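# Slide the tape roll onto the rod

## Task

Get the roll of tape threaded over the rod so that it stays there by itself, with no hand holding it in place. At the end, nothing the robot is touching may drop more than about a fingernail's width once let go, no motor of either hand may still show moving in hand_stopped_by, and nothing may be pushed or knocked off the table.

## Robot and tools

Robot: the upper body of a humanoid on a stand past the table's -x edge, facing about +x, with two arms. left_arm sits on the +y side and carries a left hand; right_arm is on the -y side with a right hand. Each hand has five fingers. Loose objects may occasionally get a small push from outside.

Scene frame: z = 0 is the table top, +z is up, +x runs across the table away from the robot, and the near table edge is at x = 0.18 m. Shoulders are roughly 0.3-0.4 m above the table, 0.06 m forward of the pelvis and 0.10 m to either side. A hand point reaches at most 0.62 m from its shoulder. The body may be slightly rotated or tilted, and printed positions get less accurate at long reach.

Hand point: a spot 0.05 m in front of the palm where the index pad and thumb tip meet in a pinch. Its own axes: +z along the straight fingers (which extend 0.06-0.07 m past it), +y out of the palm, +x across the palm toward the little finger on the right hand but toward the thumb on the left hand. A wrist bracket on the little-finger side sticks out 0.03 m beyond the point in +y and 0.11 m across; it can collide with things.

A row (used by execute_actions and move) is 28 numbers in [-1, 1], one flat list for both arms: left_arm dx, dy, dz, rx, ry, rz, then left_gripper little, ring, middle, index, thumb_bend, thumb_turn, force_limit, speed; then the same 14 for right_arm and right_gripper. The first six of each arm are an offset, not a pose: a displacement from that hand point's measured pose at the start of the action, expressed in the hand point's own axes; 1.0 equals 0.6 m for dx-dz and 180 degrees for rx-rz, and rx, ry, rz form a single rotation vector. Finger values are absolute targets: +1 straight/open, -1 curled shut. thumb_bend +1 straight, -1 fully bent; thumb_turn +1 beside the palm, -1 across in front of it. A pinch is roughly index -0.22, thumb_bend -0.75, thumb_turn -0.57. force_limit maps -1..+1 to about 0..10 N at a fingertip (0..15 N for the two thumb motors) and only stops closing motion. speed maps -1..+1 to nearly zero..full speed (full travel in 0.6 s); close at -0.9 or slower for a soft grip. All eight hand numbers are always applied, so to leave a hand unchanged resend its previous eight, or before any were sent, its hand_measured six plus hand_force_limit and hand_speed. A whole hand wraps objects 0.035-0.08 m wide best with the thumb turned in front of the palm before contact.

Tools:
- execute_actions(actions): a list of actions; each action is up to 15 rows, one per 1/30 s step, and the final row is held for any remaining steps. Every row is measured from the action's start pose (for the first action, the pose in the latest result), not from the row before. An empty list just reports state and images.
- move(target, speed, blocking): target is one 28-number row as above, offsets from the pose shown in the latest result; both hand points travel straight and finish together in 0.5-10 s. speed is m/s, 0.002 to 0.5 (default 0.25), turning up to twice that in rad/s. It does not avoid obstacles or the other arm. blocking=false returns after 0.5 s while motion continues; then only wait or stop is accepted until a result shows the move ended.
- wait(seconds): 0 to 10, arms keep their last command.
- stop(): brakes a running move.
- zoom_image(camera, region): camera is cam_high (896x504), cam_left_wrist or cam_right_wrist (616x616); region [x0, y0, x1, y1] in pixels from the top-left, at most 504x504.
- show_instructions(): shows this scene's reference images (here a page about the five-finger left hand).
- finished_scene(scene): ends the current scene, given its number; irreversible, and the result says whether the goal was met.

Motion limits: each step the commanded pose is clipped to 70 mm and 16 degrees from the measured pose, so a large offset may need several actions; position wins over orientation when both can't be met. Joints move at most 2.4 rad/s.

Results: a state line with each hand point's end_effector_position (m) and end_effector_quat_wxyz in the scene frame; Hand target lines (the pose currently being driven toward); hand_measured, hand_stopped_by (moving, target, force, stalled, fault), hand_load_n (positive means pushed open; near 0 means a grip was lost), hand_force_limit, hand_speed; joint positions and torques (offset and noisy); and camera images. A move adds a move: line with its ending (done, off_target, moving, held, fault), any limits (paced = pose clipped, held = steps blocked, after which the arm may jump fast) and each hand point's distance from target. pose unreachable means the clearance check altered that arm's command. MOTOR HOT warns from 90 °C; at 120 °C the arm drops (OVER-TEMPERATURE FAULT).

Avoid: arms striking or pressing on each other (any part, fingers and bracket included); contact torque reaching a joint's limit (23.7 N m, but only 4.75 N m for wrist pitch and yaw, held weight included), which freezes that arm for 10 s; fast or deep-past-contact touches; dropping or knocking items off the table; holding loads long enough to overheat. Before finishing, release the roll, make sure it rests on the rod by itself, and let every hand motor settle so none reads moving.

Each tool is called in YAML: its name, and indented under it one key for each argument.

Reference images:

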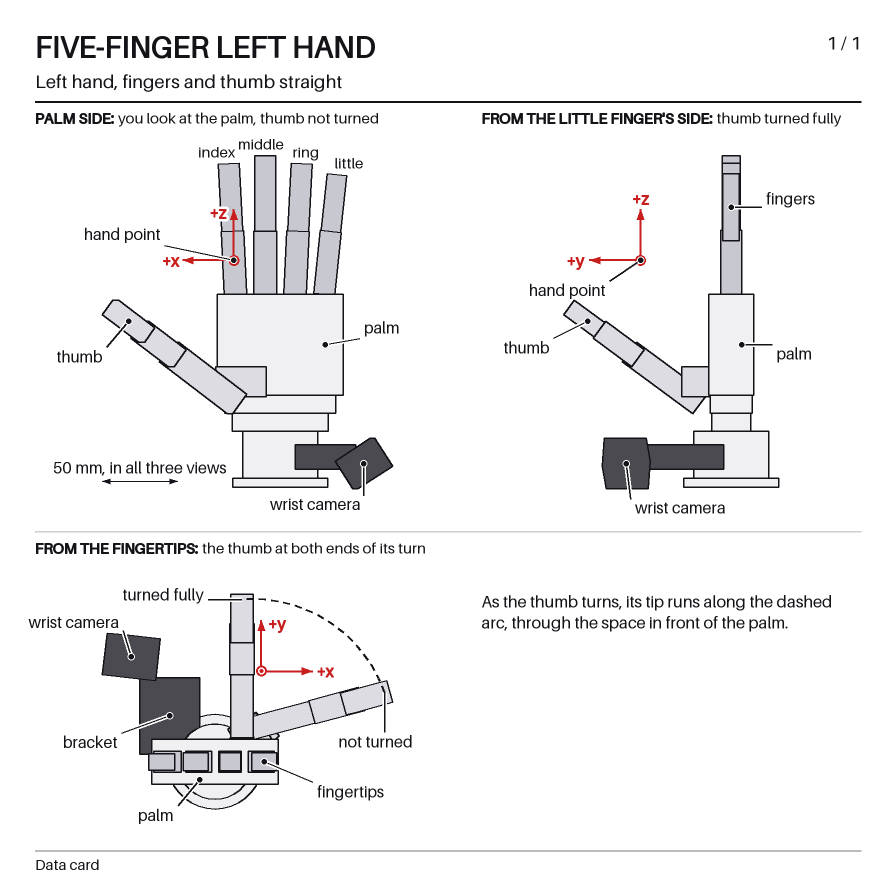

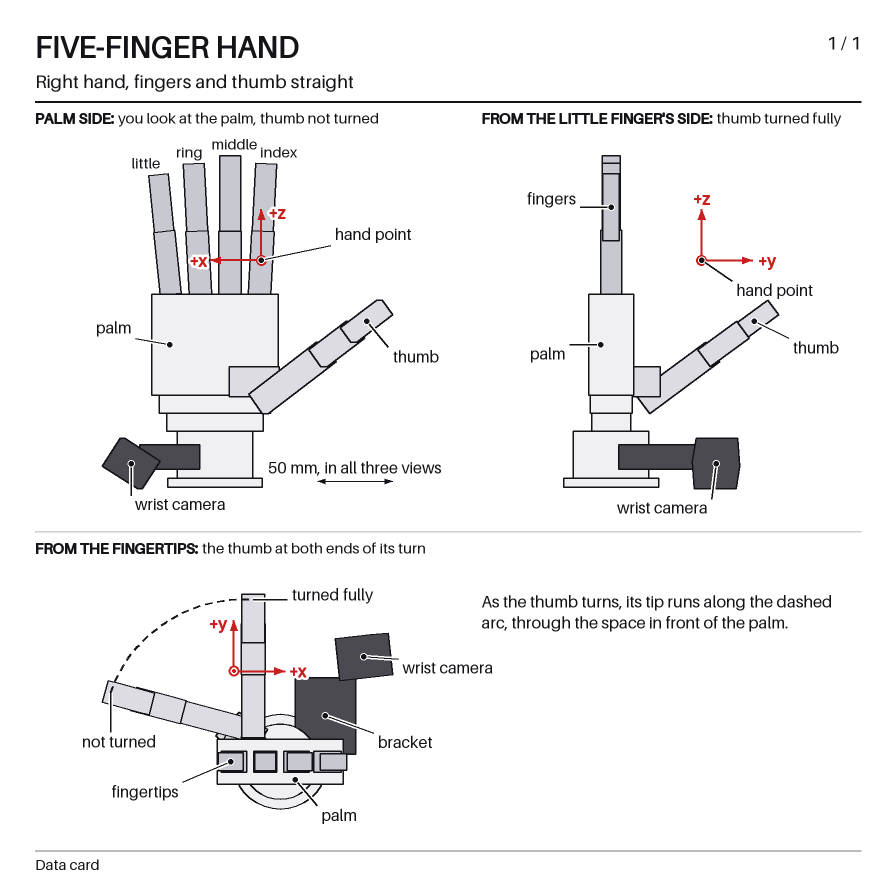

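## Session

execute_actions:
  actions: []

Scene clock: 0.00 s.
left_arm: end_effector_position=(+0.1478, +0.0367, +0.4214) hand_measured=(+1.000, +1.000, +1.000, +1.000, +1.000, +1.000) hand_load_n=(+0.0, +0.0, +0.0, +0.0, +0.0, +0.0) hand_stopped_by=(target, target, target, target, target, target) hand_force_limit=0.00 hand_speed=-0.80 end_effector_quat_wxyz=(+0.186, +0.020, -0.271, +0.944) | right_arm: end_effector_position=(+0.2018, -0.2070, +0.4089) hand_measured=(+1.000, +1.000, +1.000, +1.000, +1.000, +1.000) hand_load_n=(+0.0, +0.0, +0.0, +0.0, +0.0, +0.0) hand_stopped_by=(target, target, target, target, target, target) hand_force_limit=0.00 hand_speed=-0.80 end_effector_quat_wxyz=(+0.967, -0.067, +0.246, -0.004)
Joint positions: left_arm=[-0.06   0.547  0.148 -0.576 -0.526 -1.068 -0.414] | right_arm=[-0.016 -0.575 -0.188 -0.381  0.684 -0.882  0.287]
Joint velocities: left_arm=[-0.006  0.     0.011 -0.002 -0.009  0.     0.   ] | right_arm=[-0.008  0.008 -0.003 -0.006  0.009  0.     0.   ]
Joint torques (N m, as the arm reports them, + toward a larger angle): no reading
Hand target (left_arm): +0.148, +0.037, +0.421; +0.186, +0.020, -0.271, +0.944
Hand target (right_arm): +0.202, -0.207, +0.409; +0.967, -0.067, +0.246, -0.004

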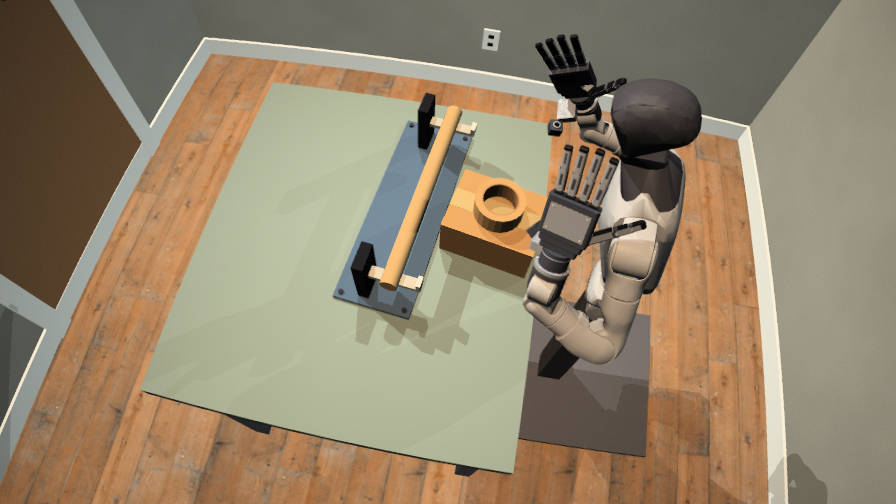

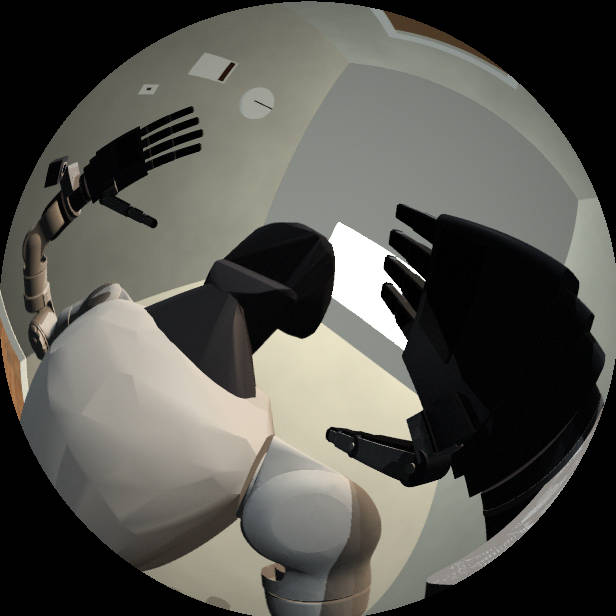

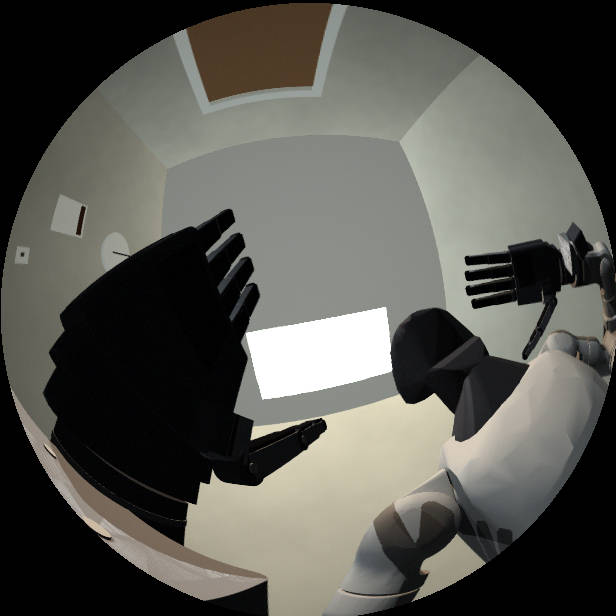

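zoom_image:
  camera: "cam_high"
  region: [310, 70, 590, 340]

Region (310, 70, 590, 340) of cam_high's 896x504 image, scaled by 1.800, with more detail than that image has; it fills the top 486 rows of this view, and the rest is white.

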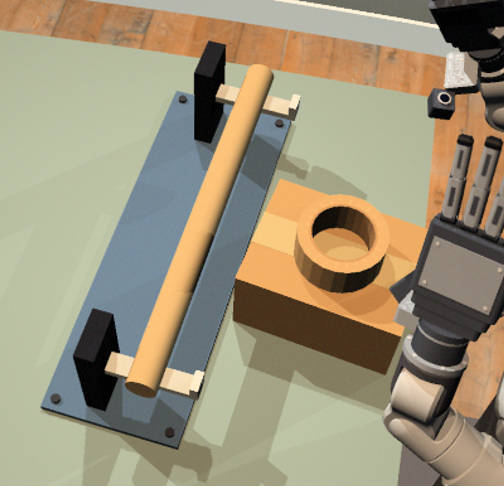

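move:
  target: [-0.221,0.053,-0.267,-0.365,-0.348,0.169,-1,-1,0.5,0.5,0.5,-0.7,0,0.5, 0.357,0.04,-0.103,-0.43,0.454,-0.295,0.6,0.6,0.6,0.6,1,-1,0,0.5]
  speed: 0.4

Scene clock: 82.50 s.
left_arm: end_effector_position=(+0.2712, +0.0546, +0.2528) hand_measured=(-1.000, -1.000, +0.500, +0.500, +0.500, -0.700) hand_load_n=(+0.0, +0.0, +0.0, +0.0, +0.0, +0.0) hand_stopped_by=(target, target, target, target, target, target) hand_force_limit=0.00 hand_speed=0.50 end_effector_quat_wxyz=(+0.221, -0.324, +0.749, -0.534) | right_arm: end_effector_position=(+0.3587, -0.1929, +0.2488) hand_measured=(+0.600, +0.600, +0.600, +0.600, +1.000, -1.000) hand_load_n=(+0.0, +0.0, +0.0, +0.0, +0.0, +0.0) hand_stopped_by=(target, target, target, target, target, target) hand_force_limit=0.00 hand_speed=0.50 end_effector_quat_wxyz=(-0.262, +0.661, -0.645, +0.282)
Joint positions: left_arm=[ 0.5    1.075  0.971 -0.964 -0.075 -0.08  -0.682] | right_arm=[-1.603 -1.194  0.896 -0.351 -0.252  0.818  1.308]
Joint velocities: left_arm=[-0.012 -0.009  0.002  0.005  0.006  0.     0.   ] | right_arm=[-0.006  0.006  0.002  0.    -0.017  0.     0.002]
Joint torques (N m, as the arm reports them, + toward a larger angle): left_arm=[ 0.43  3.43  3.23 -0.67  0.32  0.24  0.67] | right_arm=[-7.94 -3.35 -1.89  0.32 -1.27  0.1  -0.54]
Hand target (left_arm): +0.271, +0.055, +0.251; +0.221, -0.324, +0.751, -0.531
Hand target (right_arm): +0.359, -0.193, +0.249; -0.261, +0.660, -0.645, +0.283
Off the commanded pose (left_arm): 0.005 m, 2 deg.
Off the commanded pose (right_arm): 0.007 m, 2 deg.
joint sent to its limit (right arm) — the command would take joint 1 (shoulder pitch) past its lower limit, so that joint was sent only as far as its limit.
move: off_target (left_arm, right_arm); limits=paced

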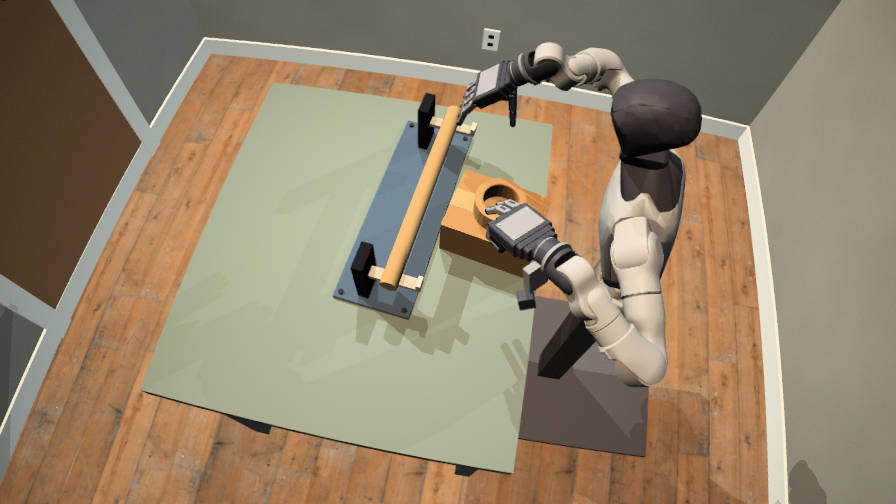

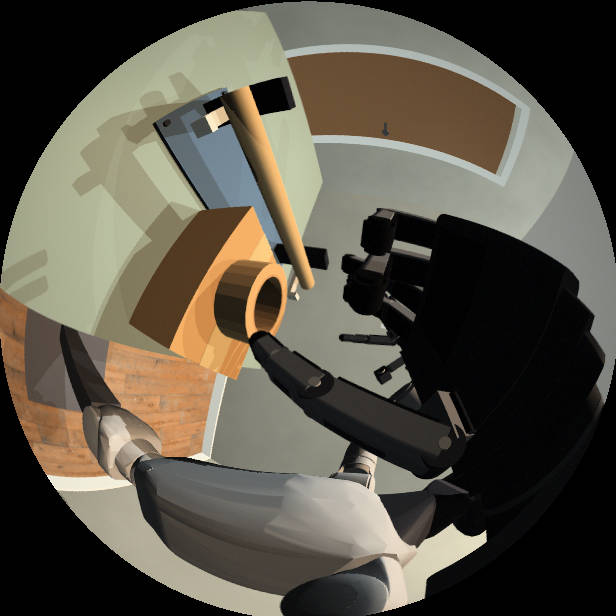

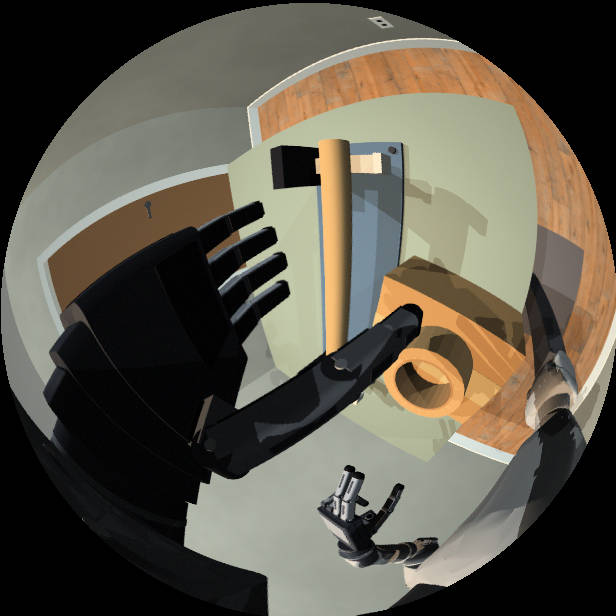

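move:
  target: [0.12,0.031,0.132,-0.083,0,0,-1,-1,0.25,0.25,-0.2,-0.85,0,0.5, 0.1,-0.047,0.047,0,0,0,0.6,0.6,0.6,0.6,1,-1,0,0.5]

zoom_image:
  camera: "cam_high"
  region: [420, 100, 620, 300]

Scene clock: 138.53 s.
left_arm: end_effector_position=(+0.2681, -0.0480, +0.2113) hand_measured=(-1.000, -1.000, +0.250, +0.250, -0.200, -0.850) hand_load_n=(+0.0, +0.0, +0.0, +0.0, +0.0, +0.0) hand_stopped_by=(target, target, target, target, target, target) hand_force_limit=0.00 hand_speed=0.50 end_effector_quat_wxyz=(+0.115, -0.324, +0.839, -0.422) | right_arm: end_effector_position=(+0.4005, -0.2511, +0.2522) hand_measured=(+0.600, +0.600, +0.600, +0.600, +1.000, -1.000) hand_load_n=(+0.0, +0.0, +0.0, +0.0, +0.0, +0.0) hand_stopped_by=(target, target, target, target, target, target) hand_force_limit=0.00 hand_speed=0.50 end_effector_quat_wxyz=(-0.265, +0.659, -0.645, +0.282)
Joint positions: left_arm=[-1.266  1.299 -0.755 -1.043 -0.168  0.895 -0.71 ] | right_arm=[-1.603 -1.165  0.857  0.19  -0.211  0.306  1.207]
Joint velocities: left_arm=[-0.17   0.067 -0.147 -0.005 -0.144  0.025  0.117] | right_arm=[ 0.003  0.     0.005 -0.002  0.008  0.     0.   ]
Joint torques (N m, as the arm reports them, + toward a larger angle): left_arm=[-3.03  3.17  3.89  0.03  1.15  0.15  0.71] | right_arm=[-8.42 -3.6  -2.96  0.01 -1.24  0.   -0.46]
Hand target (left_arm): +0.268, -0.047, +0.211; +0.115, -0.326, +0.839, -0.420
Hand target (right_arm): +0.401, -0.251, +0.253; -0.265, +0.659, -0.644, +0.284
Off the commanded pose (left_arm): 0.004 m, 8 deg.
Off the commanded pose (right_arm): 0.002 m, 0 deg.
joint sent to its limit (left arm) — the command would take joint 4 (elbow) past its lower limit, so that joint was sent only as far as its limit.
joint sent to its limit (right arm) — the command would take joint 1 (shoulder pitch) past its lower limit, so that joint was sent only as far as its limit.
move: off_target (left_arm); limits=paced

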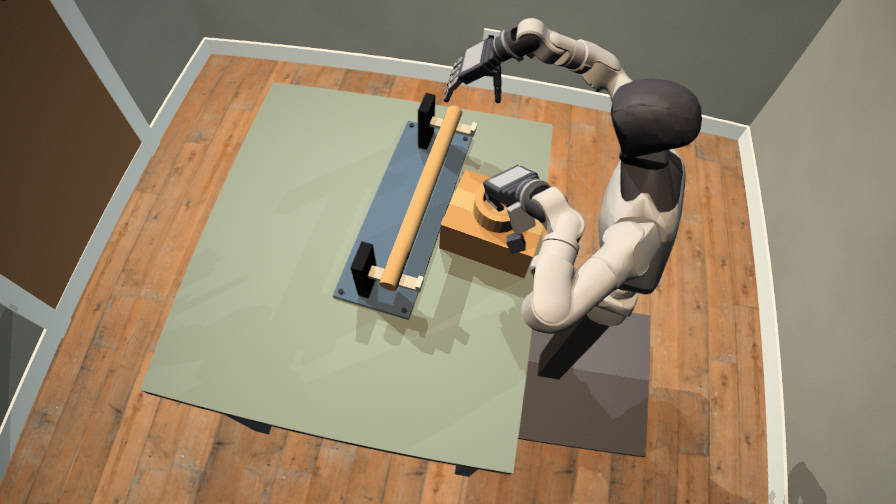

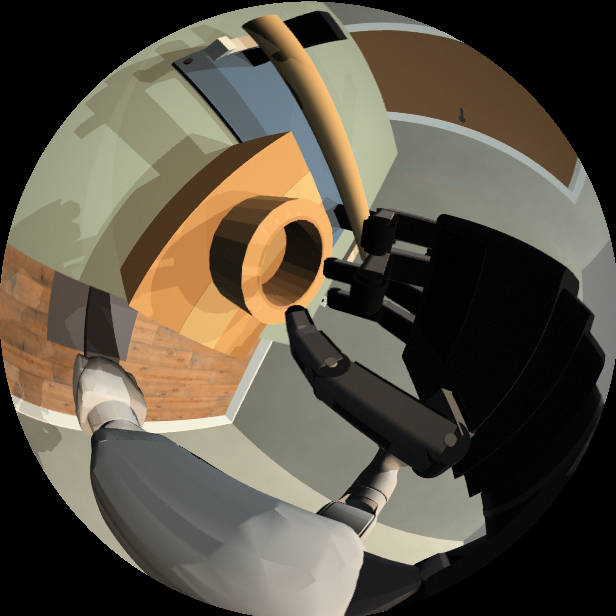

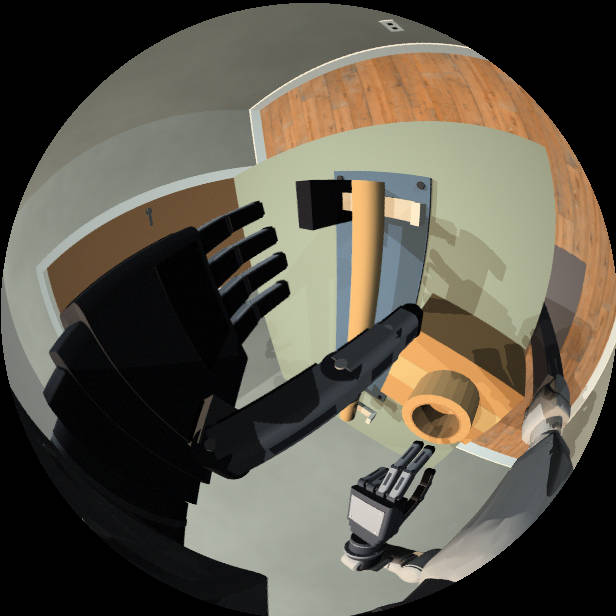

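Region (420, 100, 620, 300) of cam_high's 896x504 image, scaled by 2.520, with more detail than that image has.

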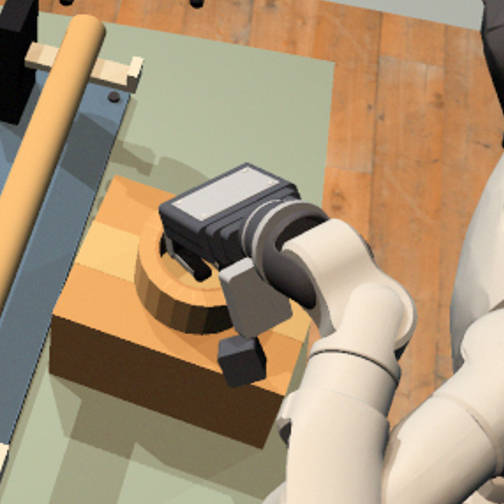

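move:
  target: [-0.035,0.026,0.019,0.04,0.101,0.098,-1,-1,0.25,0.25,-0.2,-0.85,0,0.5, 0,0,0,0,0,0,0.6,0.6,0.6,0.6,1,-1,0,0.5]

zoom_image:
  camera: "cam_right_wrist"
  region: [330, 330, 530, 530]

Scene clock: 157.53 s.
left_arm: end_effector_position=(+0.2839, -0.0349, +0.1894) hand_measured=(-1.000, -1.000, +0.250, +0.250, -0.200, -0.850) hand_load_n=(+0.0, +0.0, +0.0, +0.0, +0.0, +0.0) hand_stopped_by=(target, target, target, target, target, target) hand_force_limit=0.00 hand_speed=0.50 end_effector_quat_wxyz=(+0.067, -0.114, +0.859, -0.494) | right_arm: end_effector_position=(+0.4005, -0.2511, +0.2522) hand_measured=(+0.600, +0.600, +0.600, +0.600, +1.000, -1.000) hand_load_n=(+0.0, +0.0, +0.0, +0.0, +0.0, +0.0) hand_stopped_by=(target, target, target, target, target, target) hand_force_limit=0.00 hand_speed=0.50 end_effector_quat_wxyz=(-0.265, +0.659, -0.645, +0.282)
Joint positions: left_arm=[-0.988  1.444 -0.778 -0.511  0.069 -0.267 -0.437] | right_arm=[-1.603 -1.165  0.857  0.19  -0.211  0.306  1.207]
Joint velocities: left_arm=[ 0.006 -0.002  0.002  0.003  0.009 -0.003  0.   ] | right_arm=[ 0.02  -0.002  0.009  0.     0.003  0.     0.   ]
Joint torques (N m, as the arm reports them, + toward a larger angle): left_arm=[-2.98  3.8   4.51 -0.43  0.05 -0.02  0.75] | right_arm=[-8.3  -3.32 -2.66 -0.2  -1.06 -0.01 -0.62]
Hand target (left_arm): +0.284, -0.035, +0.189; +0.068, -0.113, +0.859, -0.494
Hand target (right_arm): +0.400, -0.251, +0.252; -0.265, +0.659, -0.645, +0.282
Off the commanded pose (left_arm): 0.002 m, 0 deg.
Off the commanded pose (right_arm): 0.000 m, 0 deg.
move: done

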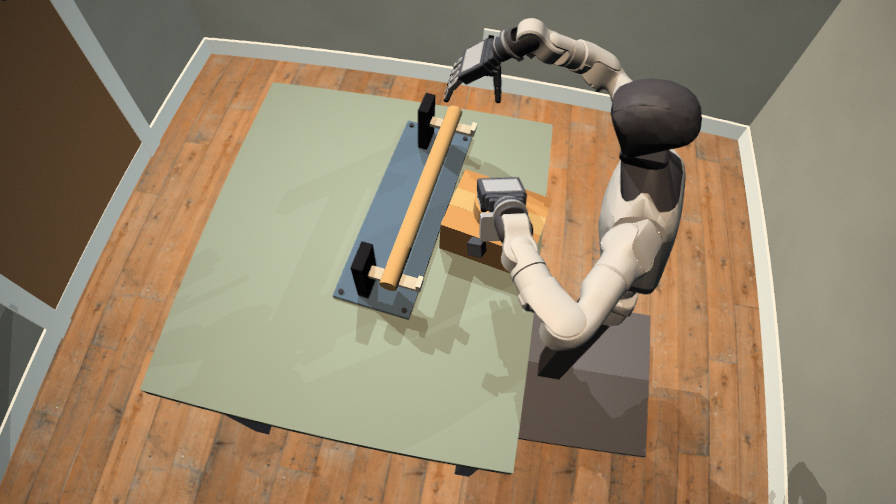

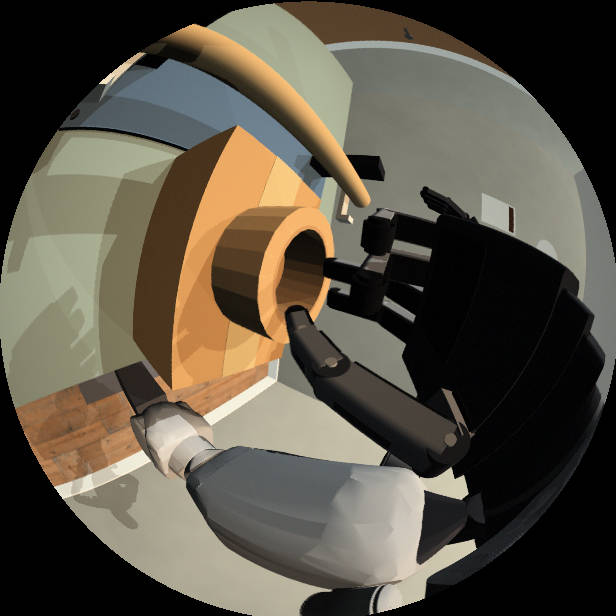

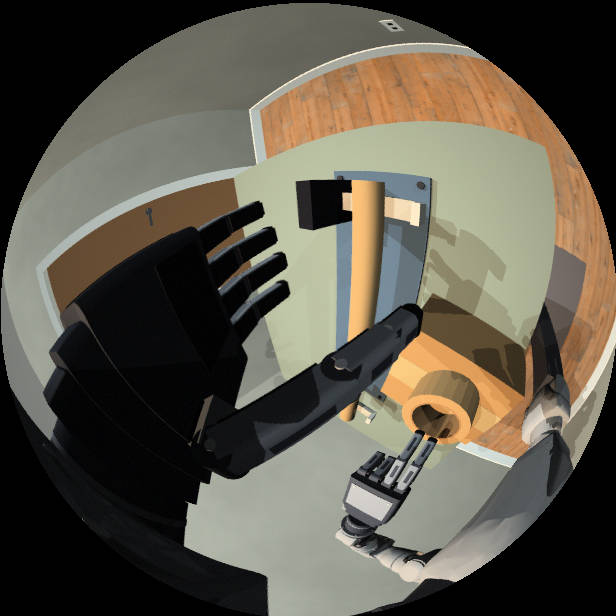

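Region (330, 330, 530, 530) of cam_right_wrist's 616x616 image, scaled by 2.520, with more detail than that image has.

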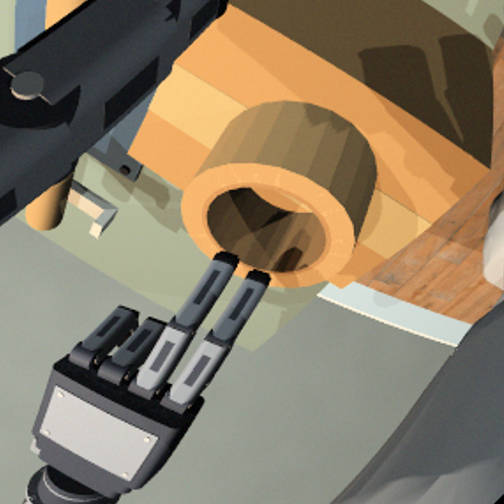

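move:
  target: [0,0.043,0.025,0,0,0,-1,-1,0.3,0.3,0.3,-0.85,0,0.5, 0,0,0,0,0,0,0.6,0.6,0.6,0.6,1,-1,0,0.5]
  speed: 0.06

zoom_image:
  camera: "cam_right_wrist"
  region: [330, 330, 530, 530]

Scene clock: 174.50 s.
left_arm: end_effector_position=(+0.2824, -0.0355, +0.1601) hand_measured=(-1.000, -1.000, +0.300, +0.300, +0.300, -0.850) hand_load_n=(+0.0, +0.0, +0.0, +0.0, +0.0, +0.0) hand_stopped_by=(target, target, target, target, target, target) hand_force_limit=0.00 hand_speed=0.50 end_effector_quat_wxyz=(+0.065, -0.113, +0.860, -0.494) | right_arm: end_effector_position=(+0.4005, -0.2511, +0.2522) hand_measured=(+0.600, +0.600, +0.600, +0.600, +1.000, -1.000) hand_load_n=(+0.0, +0.0, +0.0, +0.0, +0.0, +0.0) hand_stopped_by=(target, target, target, target, target, target) hand_force_limit=0.00 hand_speed=0.50 end_effector_quat_wxyz=(-0.265, +0.659, -0.645, +0.282)
Joint positions: left_arm=[-0.919  1.38  -0.834 -0.488  0.201 -0.259 -0.364] | right_arm=[-1.603 -1.165  0.857  0.19  -0.211  0.306  1.207]
Joint velocities: left_arm=[0.008 0.009 0.006 0.005 0.    0.    0.001] | right_arm=[ 0.     0.002  0.002 -0.008  0.002  0.     0.   ]
Joint torques (N m, as the arm reports them, + toward a larger angle): left_arm=[-3.21  3.8   4.48 -0.68  0.08  0.25  0.73] | right_arm=[-8.39 -3.27 -2.18 -0.34 -0.89  0.11 -0.61]
Hand target (left_arm): +0.284, -0.035, +0.159; +0.067, -0.113, +0.860, -0.494
Hand target (right_arm): +0.400, -0.251, +0.252; -0.265, +0.659, -0.645, +0.282
Off the commanded pose (left_arm): 0.002 m, 0 deg.
Off the commanded pose (right_arm): 0.000 m, 0 deg.
move: done

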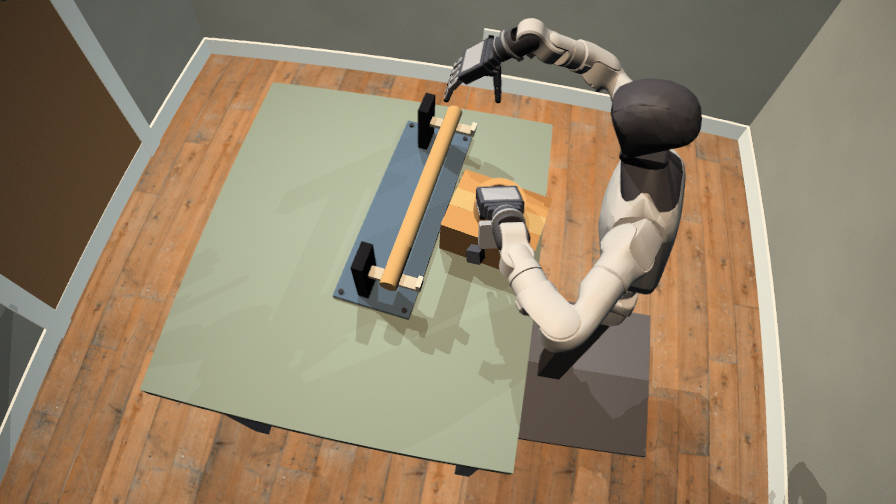

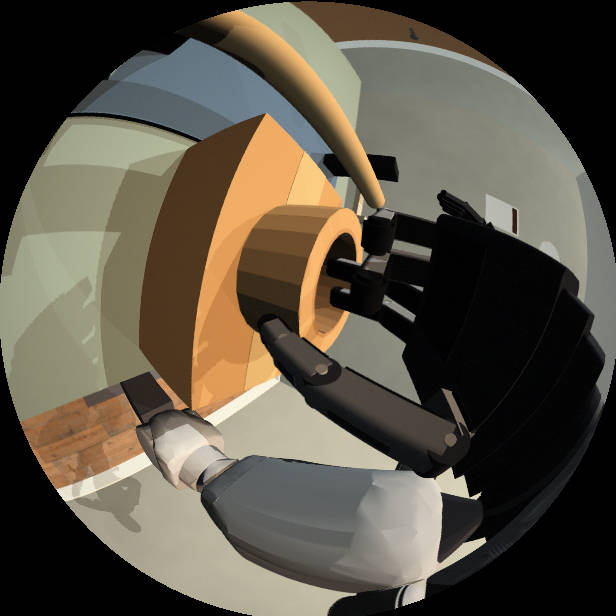

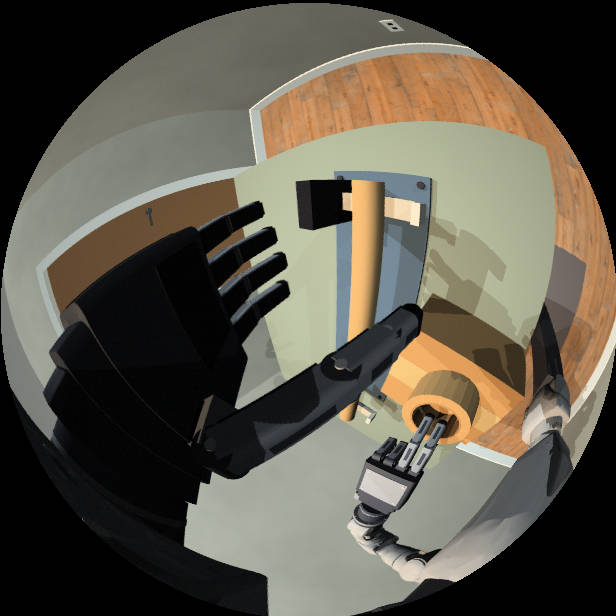

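Region (330, 330, 530, 530) of cam_right_wrist's 616x616 image, scaled by 2.520, with more detail than that image has.

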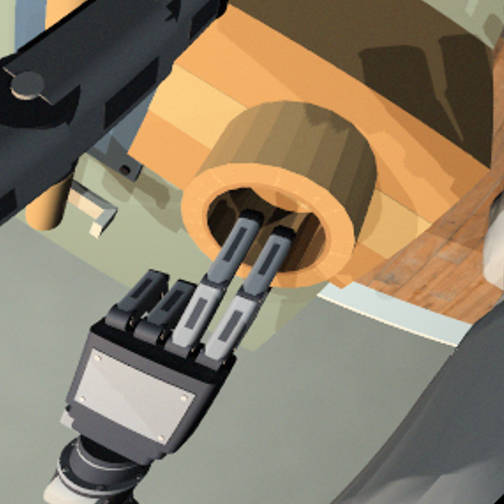

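move:
  target: [0,0.036,0.021,0,0,0,-1,-1,0.2,0.2,0.1,-0.85,0,0.5, 0,0,0,0,0,0,0.6,0.6,0.6,0.6,1,-1,0,0.5]
  speed: 0.05

zoom_image:
  camera: "cam_right_wrist"
  region: [330, 330, 530, 530]

Scene clock: 181.10 s.
left_arm: end_effector_position=(+0.2812, -0.0361, +0.1357) hand_measured=(-1.000, -1.000, +0.200, +0.200, +0.100, -0.850) hand_load_n=(+0.0, +0.0, +0.0, +0.0, +0.0, +0.0) hand_stopped_by=(target, target, target, target, target, target) hand_force_limit=0.00 hand_speed=0.50 end_effector_quat_wxyz=(+0.063, -0.112, +0.860, -0.494) | right_arm: end_effector_position=(+0.4005, -0.2511, +0.2522) hand_measured=(+0.600, +0.600, +0.600, +0.600, +1.000, -1.000) hand_load_n=(+0.0, +0.0, +0.0, +0.0, +0.0, +0.0) hand_stopped_by=(target, target, target, target, target, target) hand_force_limit=0.00 hand_speed=0.50 end_effector_quat_wxyz=(-0.265, +0.659, -0.645, +0.282)
Joint positions: left_arm=[-0.869  1.319 -0.881 -0.449  0.307 -0.258 -0.308] | right_arm=[-1.603 -1.165  0.857  0.19  -0.211  0.306  1.207]
Joint velocities: left_arm=[ 0.026 -0.006 -0.014  0.003  0.003  0.     0.001] | right_arm=[ 0.006 -0.009 -0.005  0.005  0.009  0.     0.   ]
Joint torques (N m, as the arm reports them, + toward a larger angle): left_arm=[-3.12  3.6   4.6  -0.85 -0.11  0.23  0.64] | right_arm=[-8.33 -3.42 -2.15 -0.15 -0.62 -0.04 -0.55]
Hand target (left_arm): +0.282, -0.036, +0.135; +0.065, -0.112, +0.860, -0.494
Hand target (right_arm): +0.400, -0.251, +0.252; -0.265, +0.659, -0.645, +0.282
Off the commanded pose (left_arm): 0.002 m, 0 deg.
Off the commanded pose (right_arm): 0.000 m, 0 deg.
move: done

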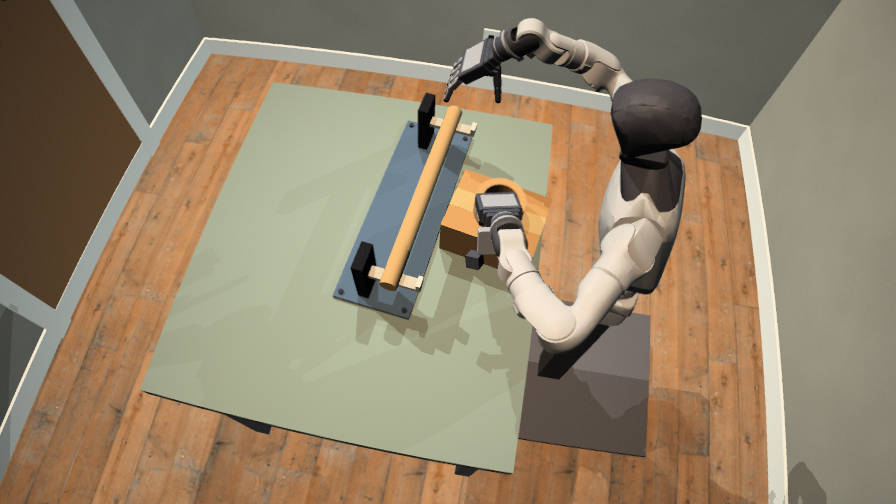

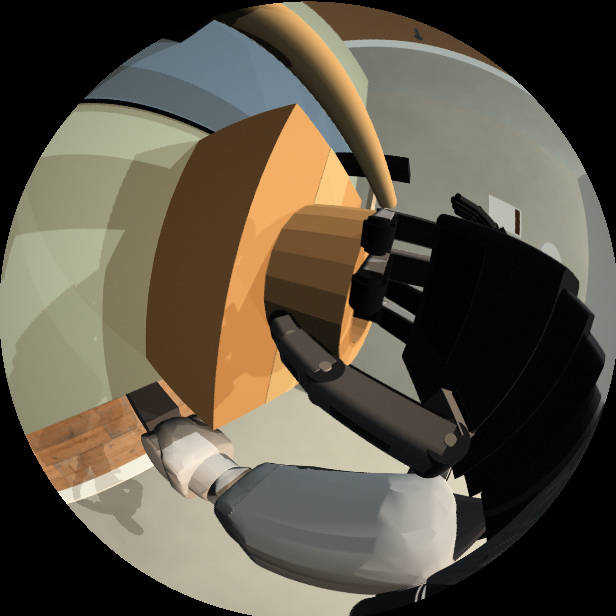

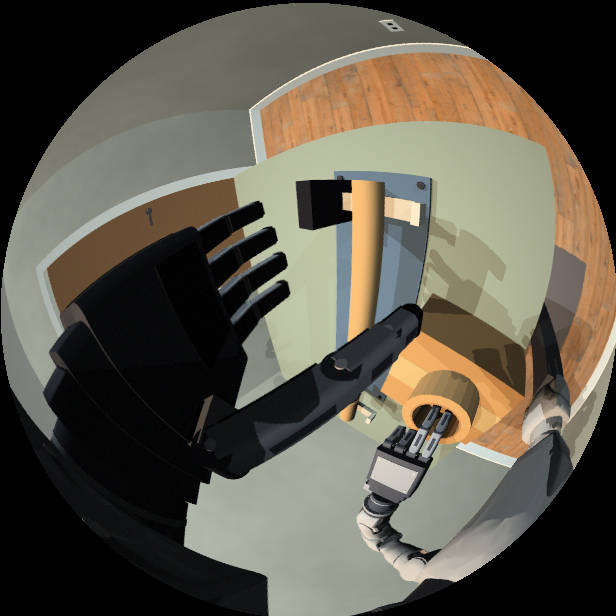

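Region (330, 330, 530, 530) of cam_right_wrist's 616x616 image, scaled by 2.520, with more detail than that image has.

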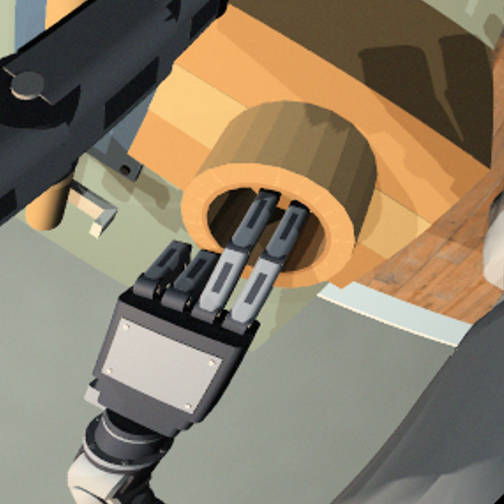

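move:
  target: [0,0.005,0.003,0,0,0,-1,-1,-0.5,-0.5,-0.45,-0.85,0.6,-0.6, 0,0,0,0,0,0,0.6,0.6,0.6,0.6,1,-1,0,0.5]
  speed: 0.05

Scene clock: 188.23 s.
left_arm: end_effector_position=(+0.2806, -0.0358, +0.1328) hand_measured=(-1.000, -1.000, -0.106, -0.128, -0.090, -0.850) hand_load_n=(+0.0, +0.0, +8.0, +9.0, +11.0, +0.0) hand_stopped_by=(target, target, force, force, force, target) hand_force_limit=0.60 hand_speed=-0.60 end_effector_quat_wxyz=(+0.062, -0.112, +0.861, -0.493) | right_arm: end_effector_position=(+0.4005, -0.2511, +0.2522) hand_measured=(+0.600, +0.600, +0.600, +0.600, +1.000, -1.000) hand_load_n=(+0.0, +0.0, +0.0, +0.0, +0.0, +0.0) hand_stopped_by=(target, target, target, target, target, target) hand_force_limit=0.00 hand_speed=0.50 end_effector_quat_wxyz=(-0.265, +0.659, -0.645, +0.282)
Joint positions: left_arm=[-0.863  1.312 -0.886 -0.444  0.317 -0.258 -0.304] | right_arm=[-1.603 -1.165  0.857  0.19  -0.211  0.306  1.207]
Joint velocities: left_arm=[ 0.008  0.008  0.    -0.012 -0.012  0.     0.   ] | right_arm=[-0.02   0.011  0.009 -0.002  0.     0.     0.   ]
Joint torques (N m, as the arm reports them, + toward a larger angle): left_arm=[-3.09  3.46  4.51 -1.01  0.1   0.17  0.75] | right_arm=[-8.56 -3.44 -2.42  0.03 -0.33  0.03 -0.6 ]
Hand target (left_arm): +0.281, -0.036, +0.132; +0.063, -0.112, +0.860, -0.494
Hand target (right_arm): +0.400, -0.251, +0.252; -0.265, +0.659, -0.645, +0.282
Off the commanded pose (left_arm): 0.001 m, 0 deg.
Off the commanded pose (right_arm): 0.000 m, 0 deg.
move: done

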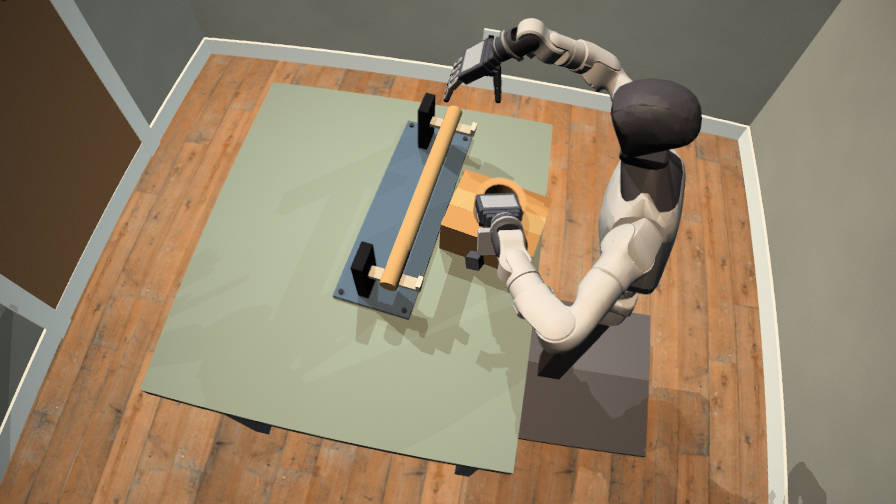

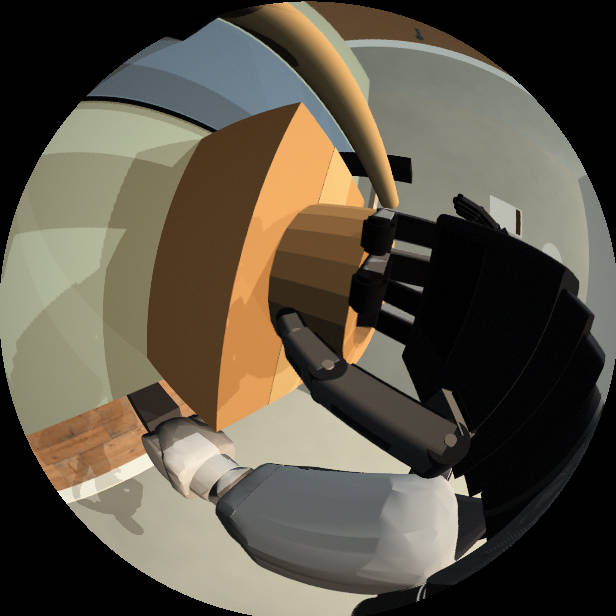

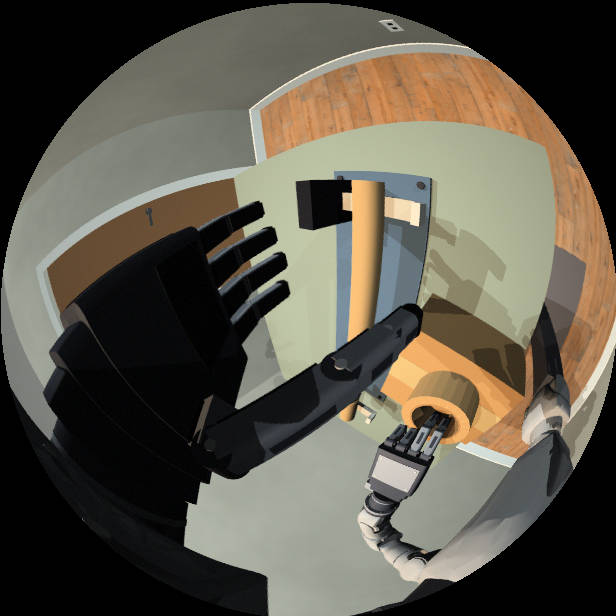

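move:
  target: [0,-0.115,-0.067,0,0,0,-1,-1,-0.5,-0.5,-0.45,-0.85,0.6,-0.6, 0,0,0,0,0,0,0.6,0.6,0.6,0.6,1,-1,0,0.5]
  speed: 0.12

Scene clock: 203.30 s.
left_arm: end_effector_position=(+0.2817, -0.0351, +0.2130) hand_measured=(-1.000, -1.000, -0.106, -0.128, -0.090, -0.850) hand_load_n=(+0.0, +0.0, +8.5, +9.0, +11.5, +0.0) hand_stopped_by=(target, target, force, force, force, target) hand_force_limit=0.60 hand_speed=-0.60 end_effector_quat_wxyz=(+0.064, -0.112, +0.860, -0.493) | right_arm: end_effector_position=(+0.4005, -0.2511, +0.2522) hand_measured=(+0.600, +0.600, +0.600, +0.600, +1.000, -1.000) hand_load_n=(+0.0, +0.0, +0.0, +0.0, +0.0, +0.0) hand_stopped_by=(target, target, target, target, target, target) hand_force_limit=0.00 hand_speed=0.50 end_effector_quat_wxyz=(-0.265, +0.659, -0.645, +0.282)
Joint positions: left_arm=[-1.049  1.48  -0.729 -0.515 -0.042 -0.28  -0.512] | right_arm=[-1.603 -1.165  0.857  0.19  -0.211  0.306  1.207]
Joint velocities: left_arm=[-0.011  0.003  0.    -0.011 -0.009  0.    -0.003] | right_arm=[0.    0.002 0.012 0.008 0.006 0.    0.   ]
Joint torques (N m, as the arm reports them, + toward a larger angle): left_arm=[-3.47  3.82  5.12  0.03 -0.63  0.08  0.88] | right_arm=[-8.48 -3.68 -2.19 -0.14 -0.47 -0.01 -0.66]
Hand target (left_arm): +0.281, -0.035, +0.213; +0.062, -0.114, +0.861, -0.493
Hand target (right_arm): +0.400, -0.251, +0.252; -0.265, +0.659, -0.645, +0.282
Off the commanded pose (left_arm): 0.001 m, 0 deg.
Off the commanded pose (right_arm): 0.000 m, 0 deg.
move: done

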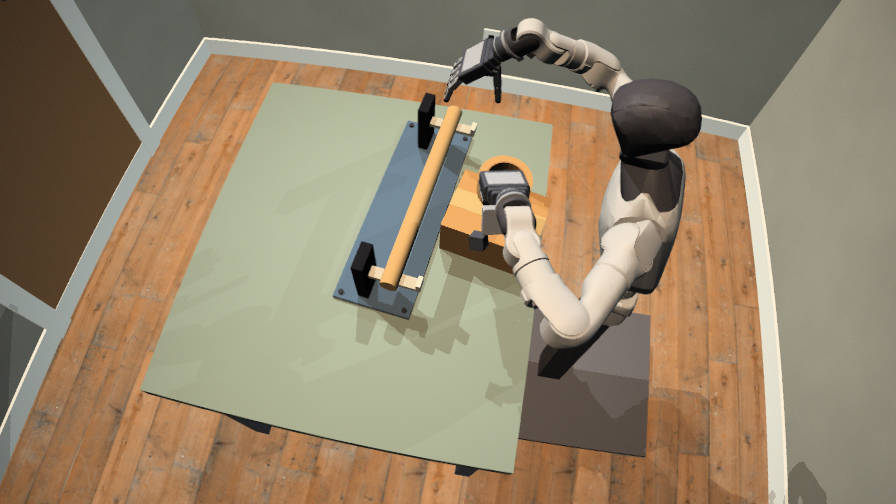

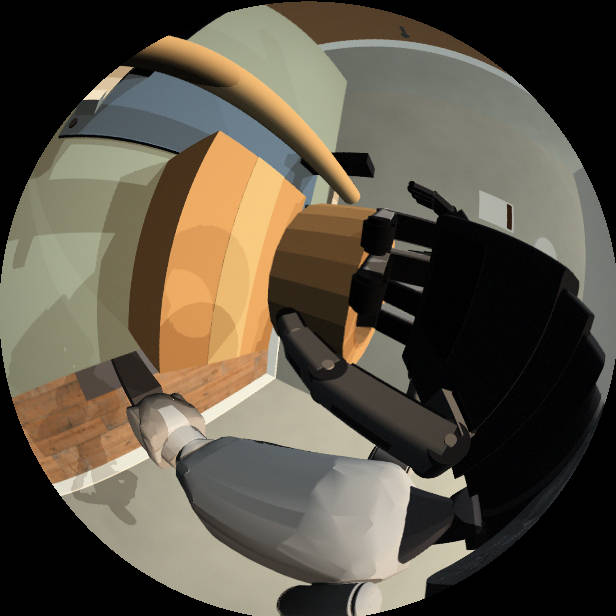

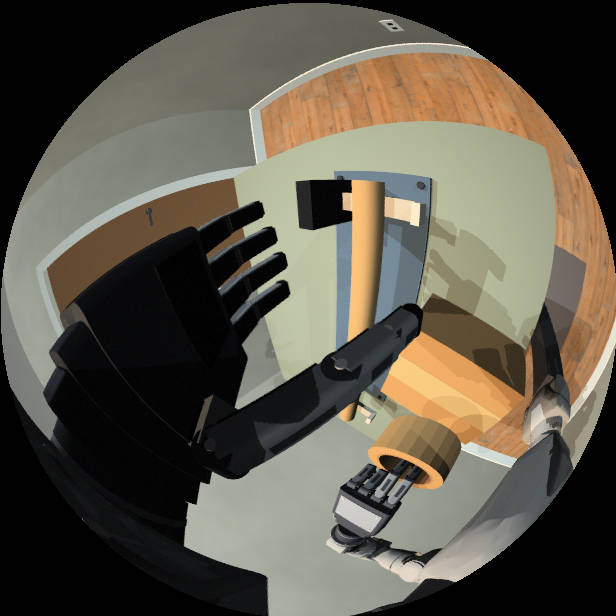

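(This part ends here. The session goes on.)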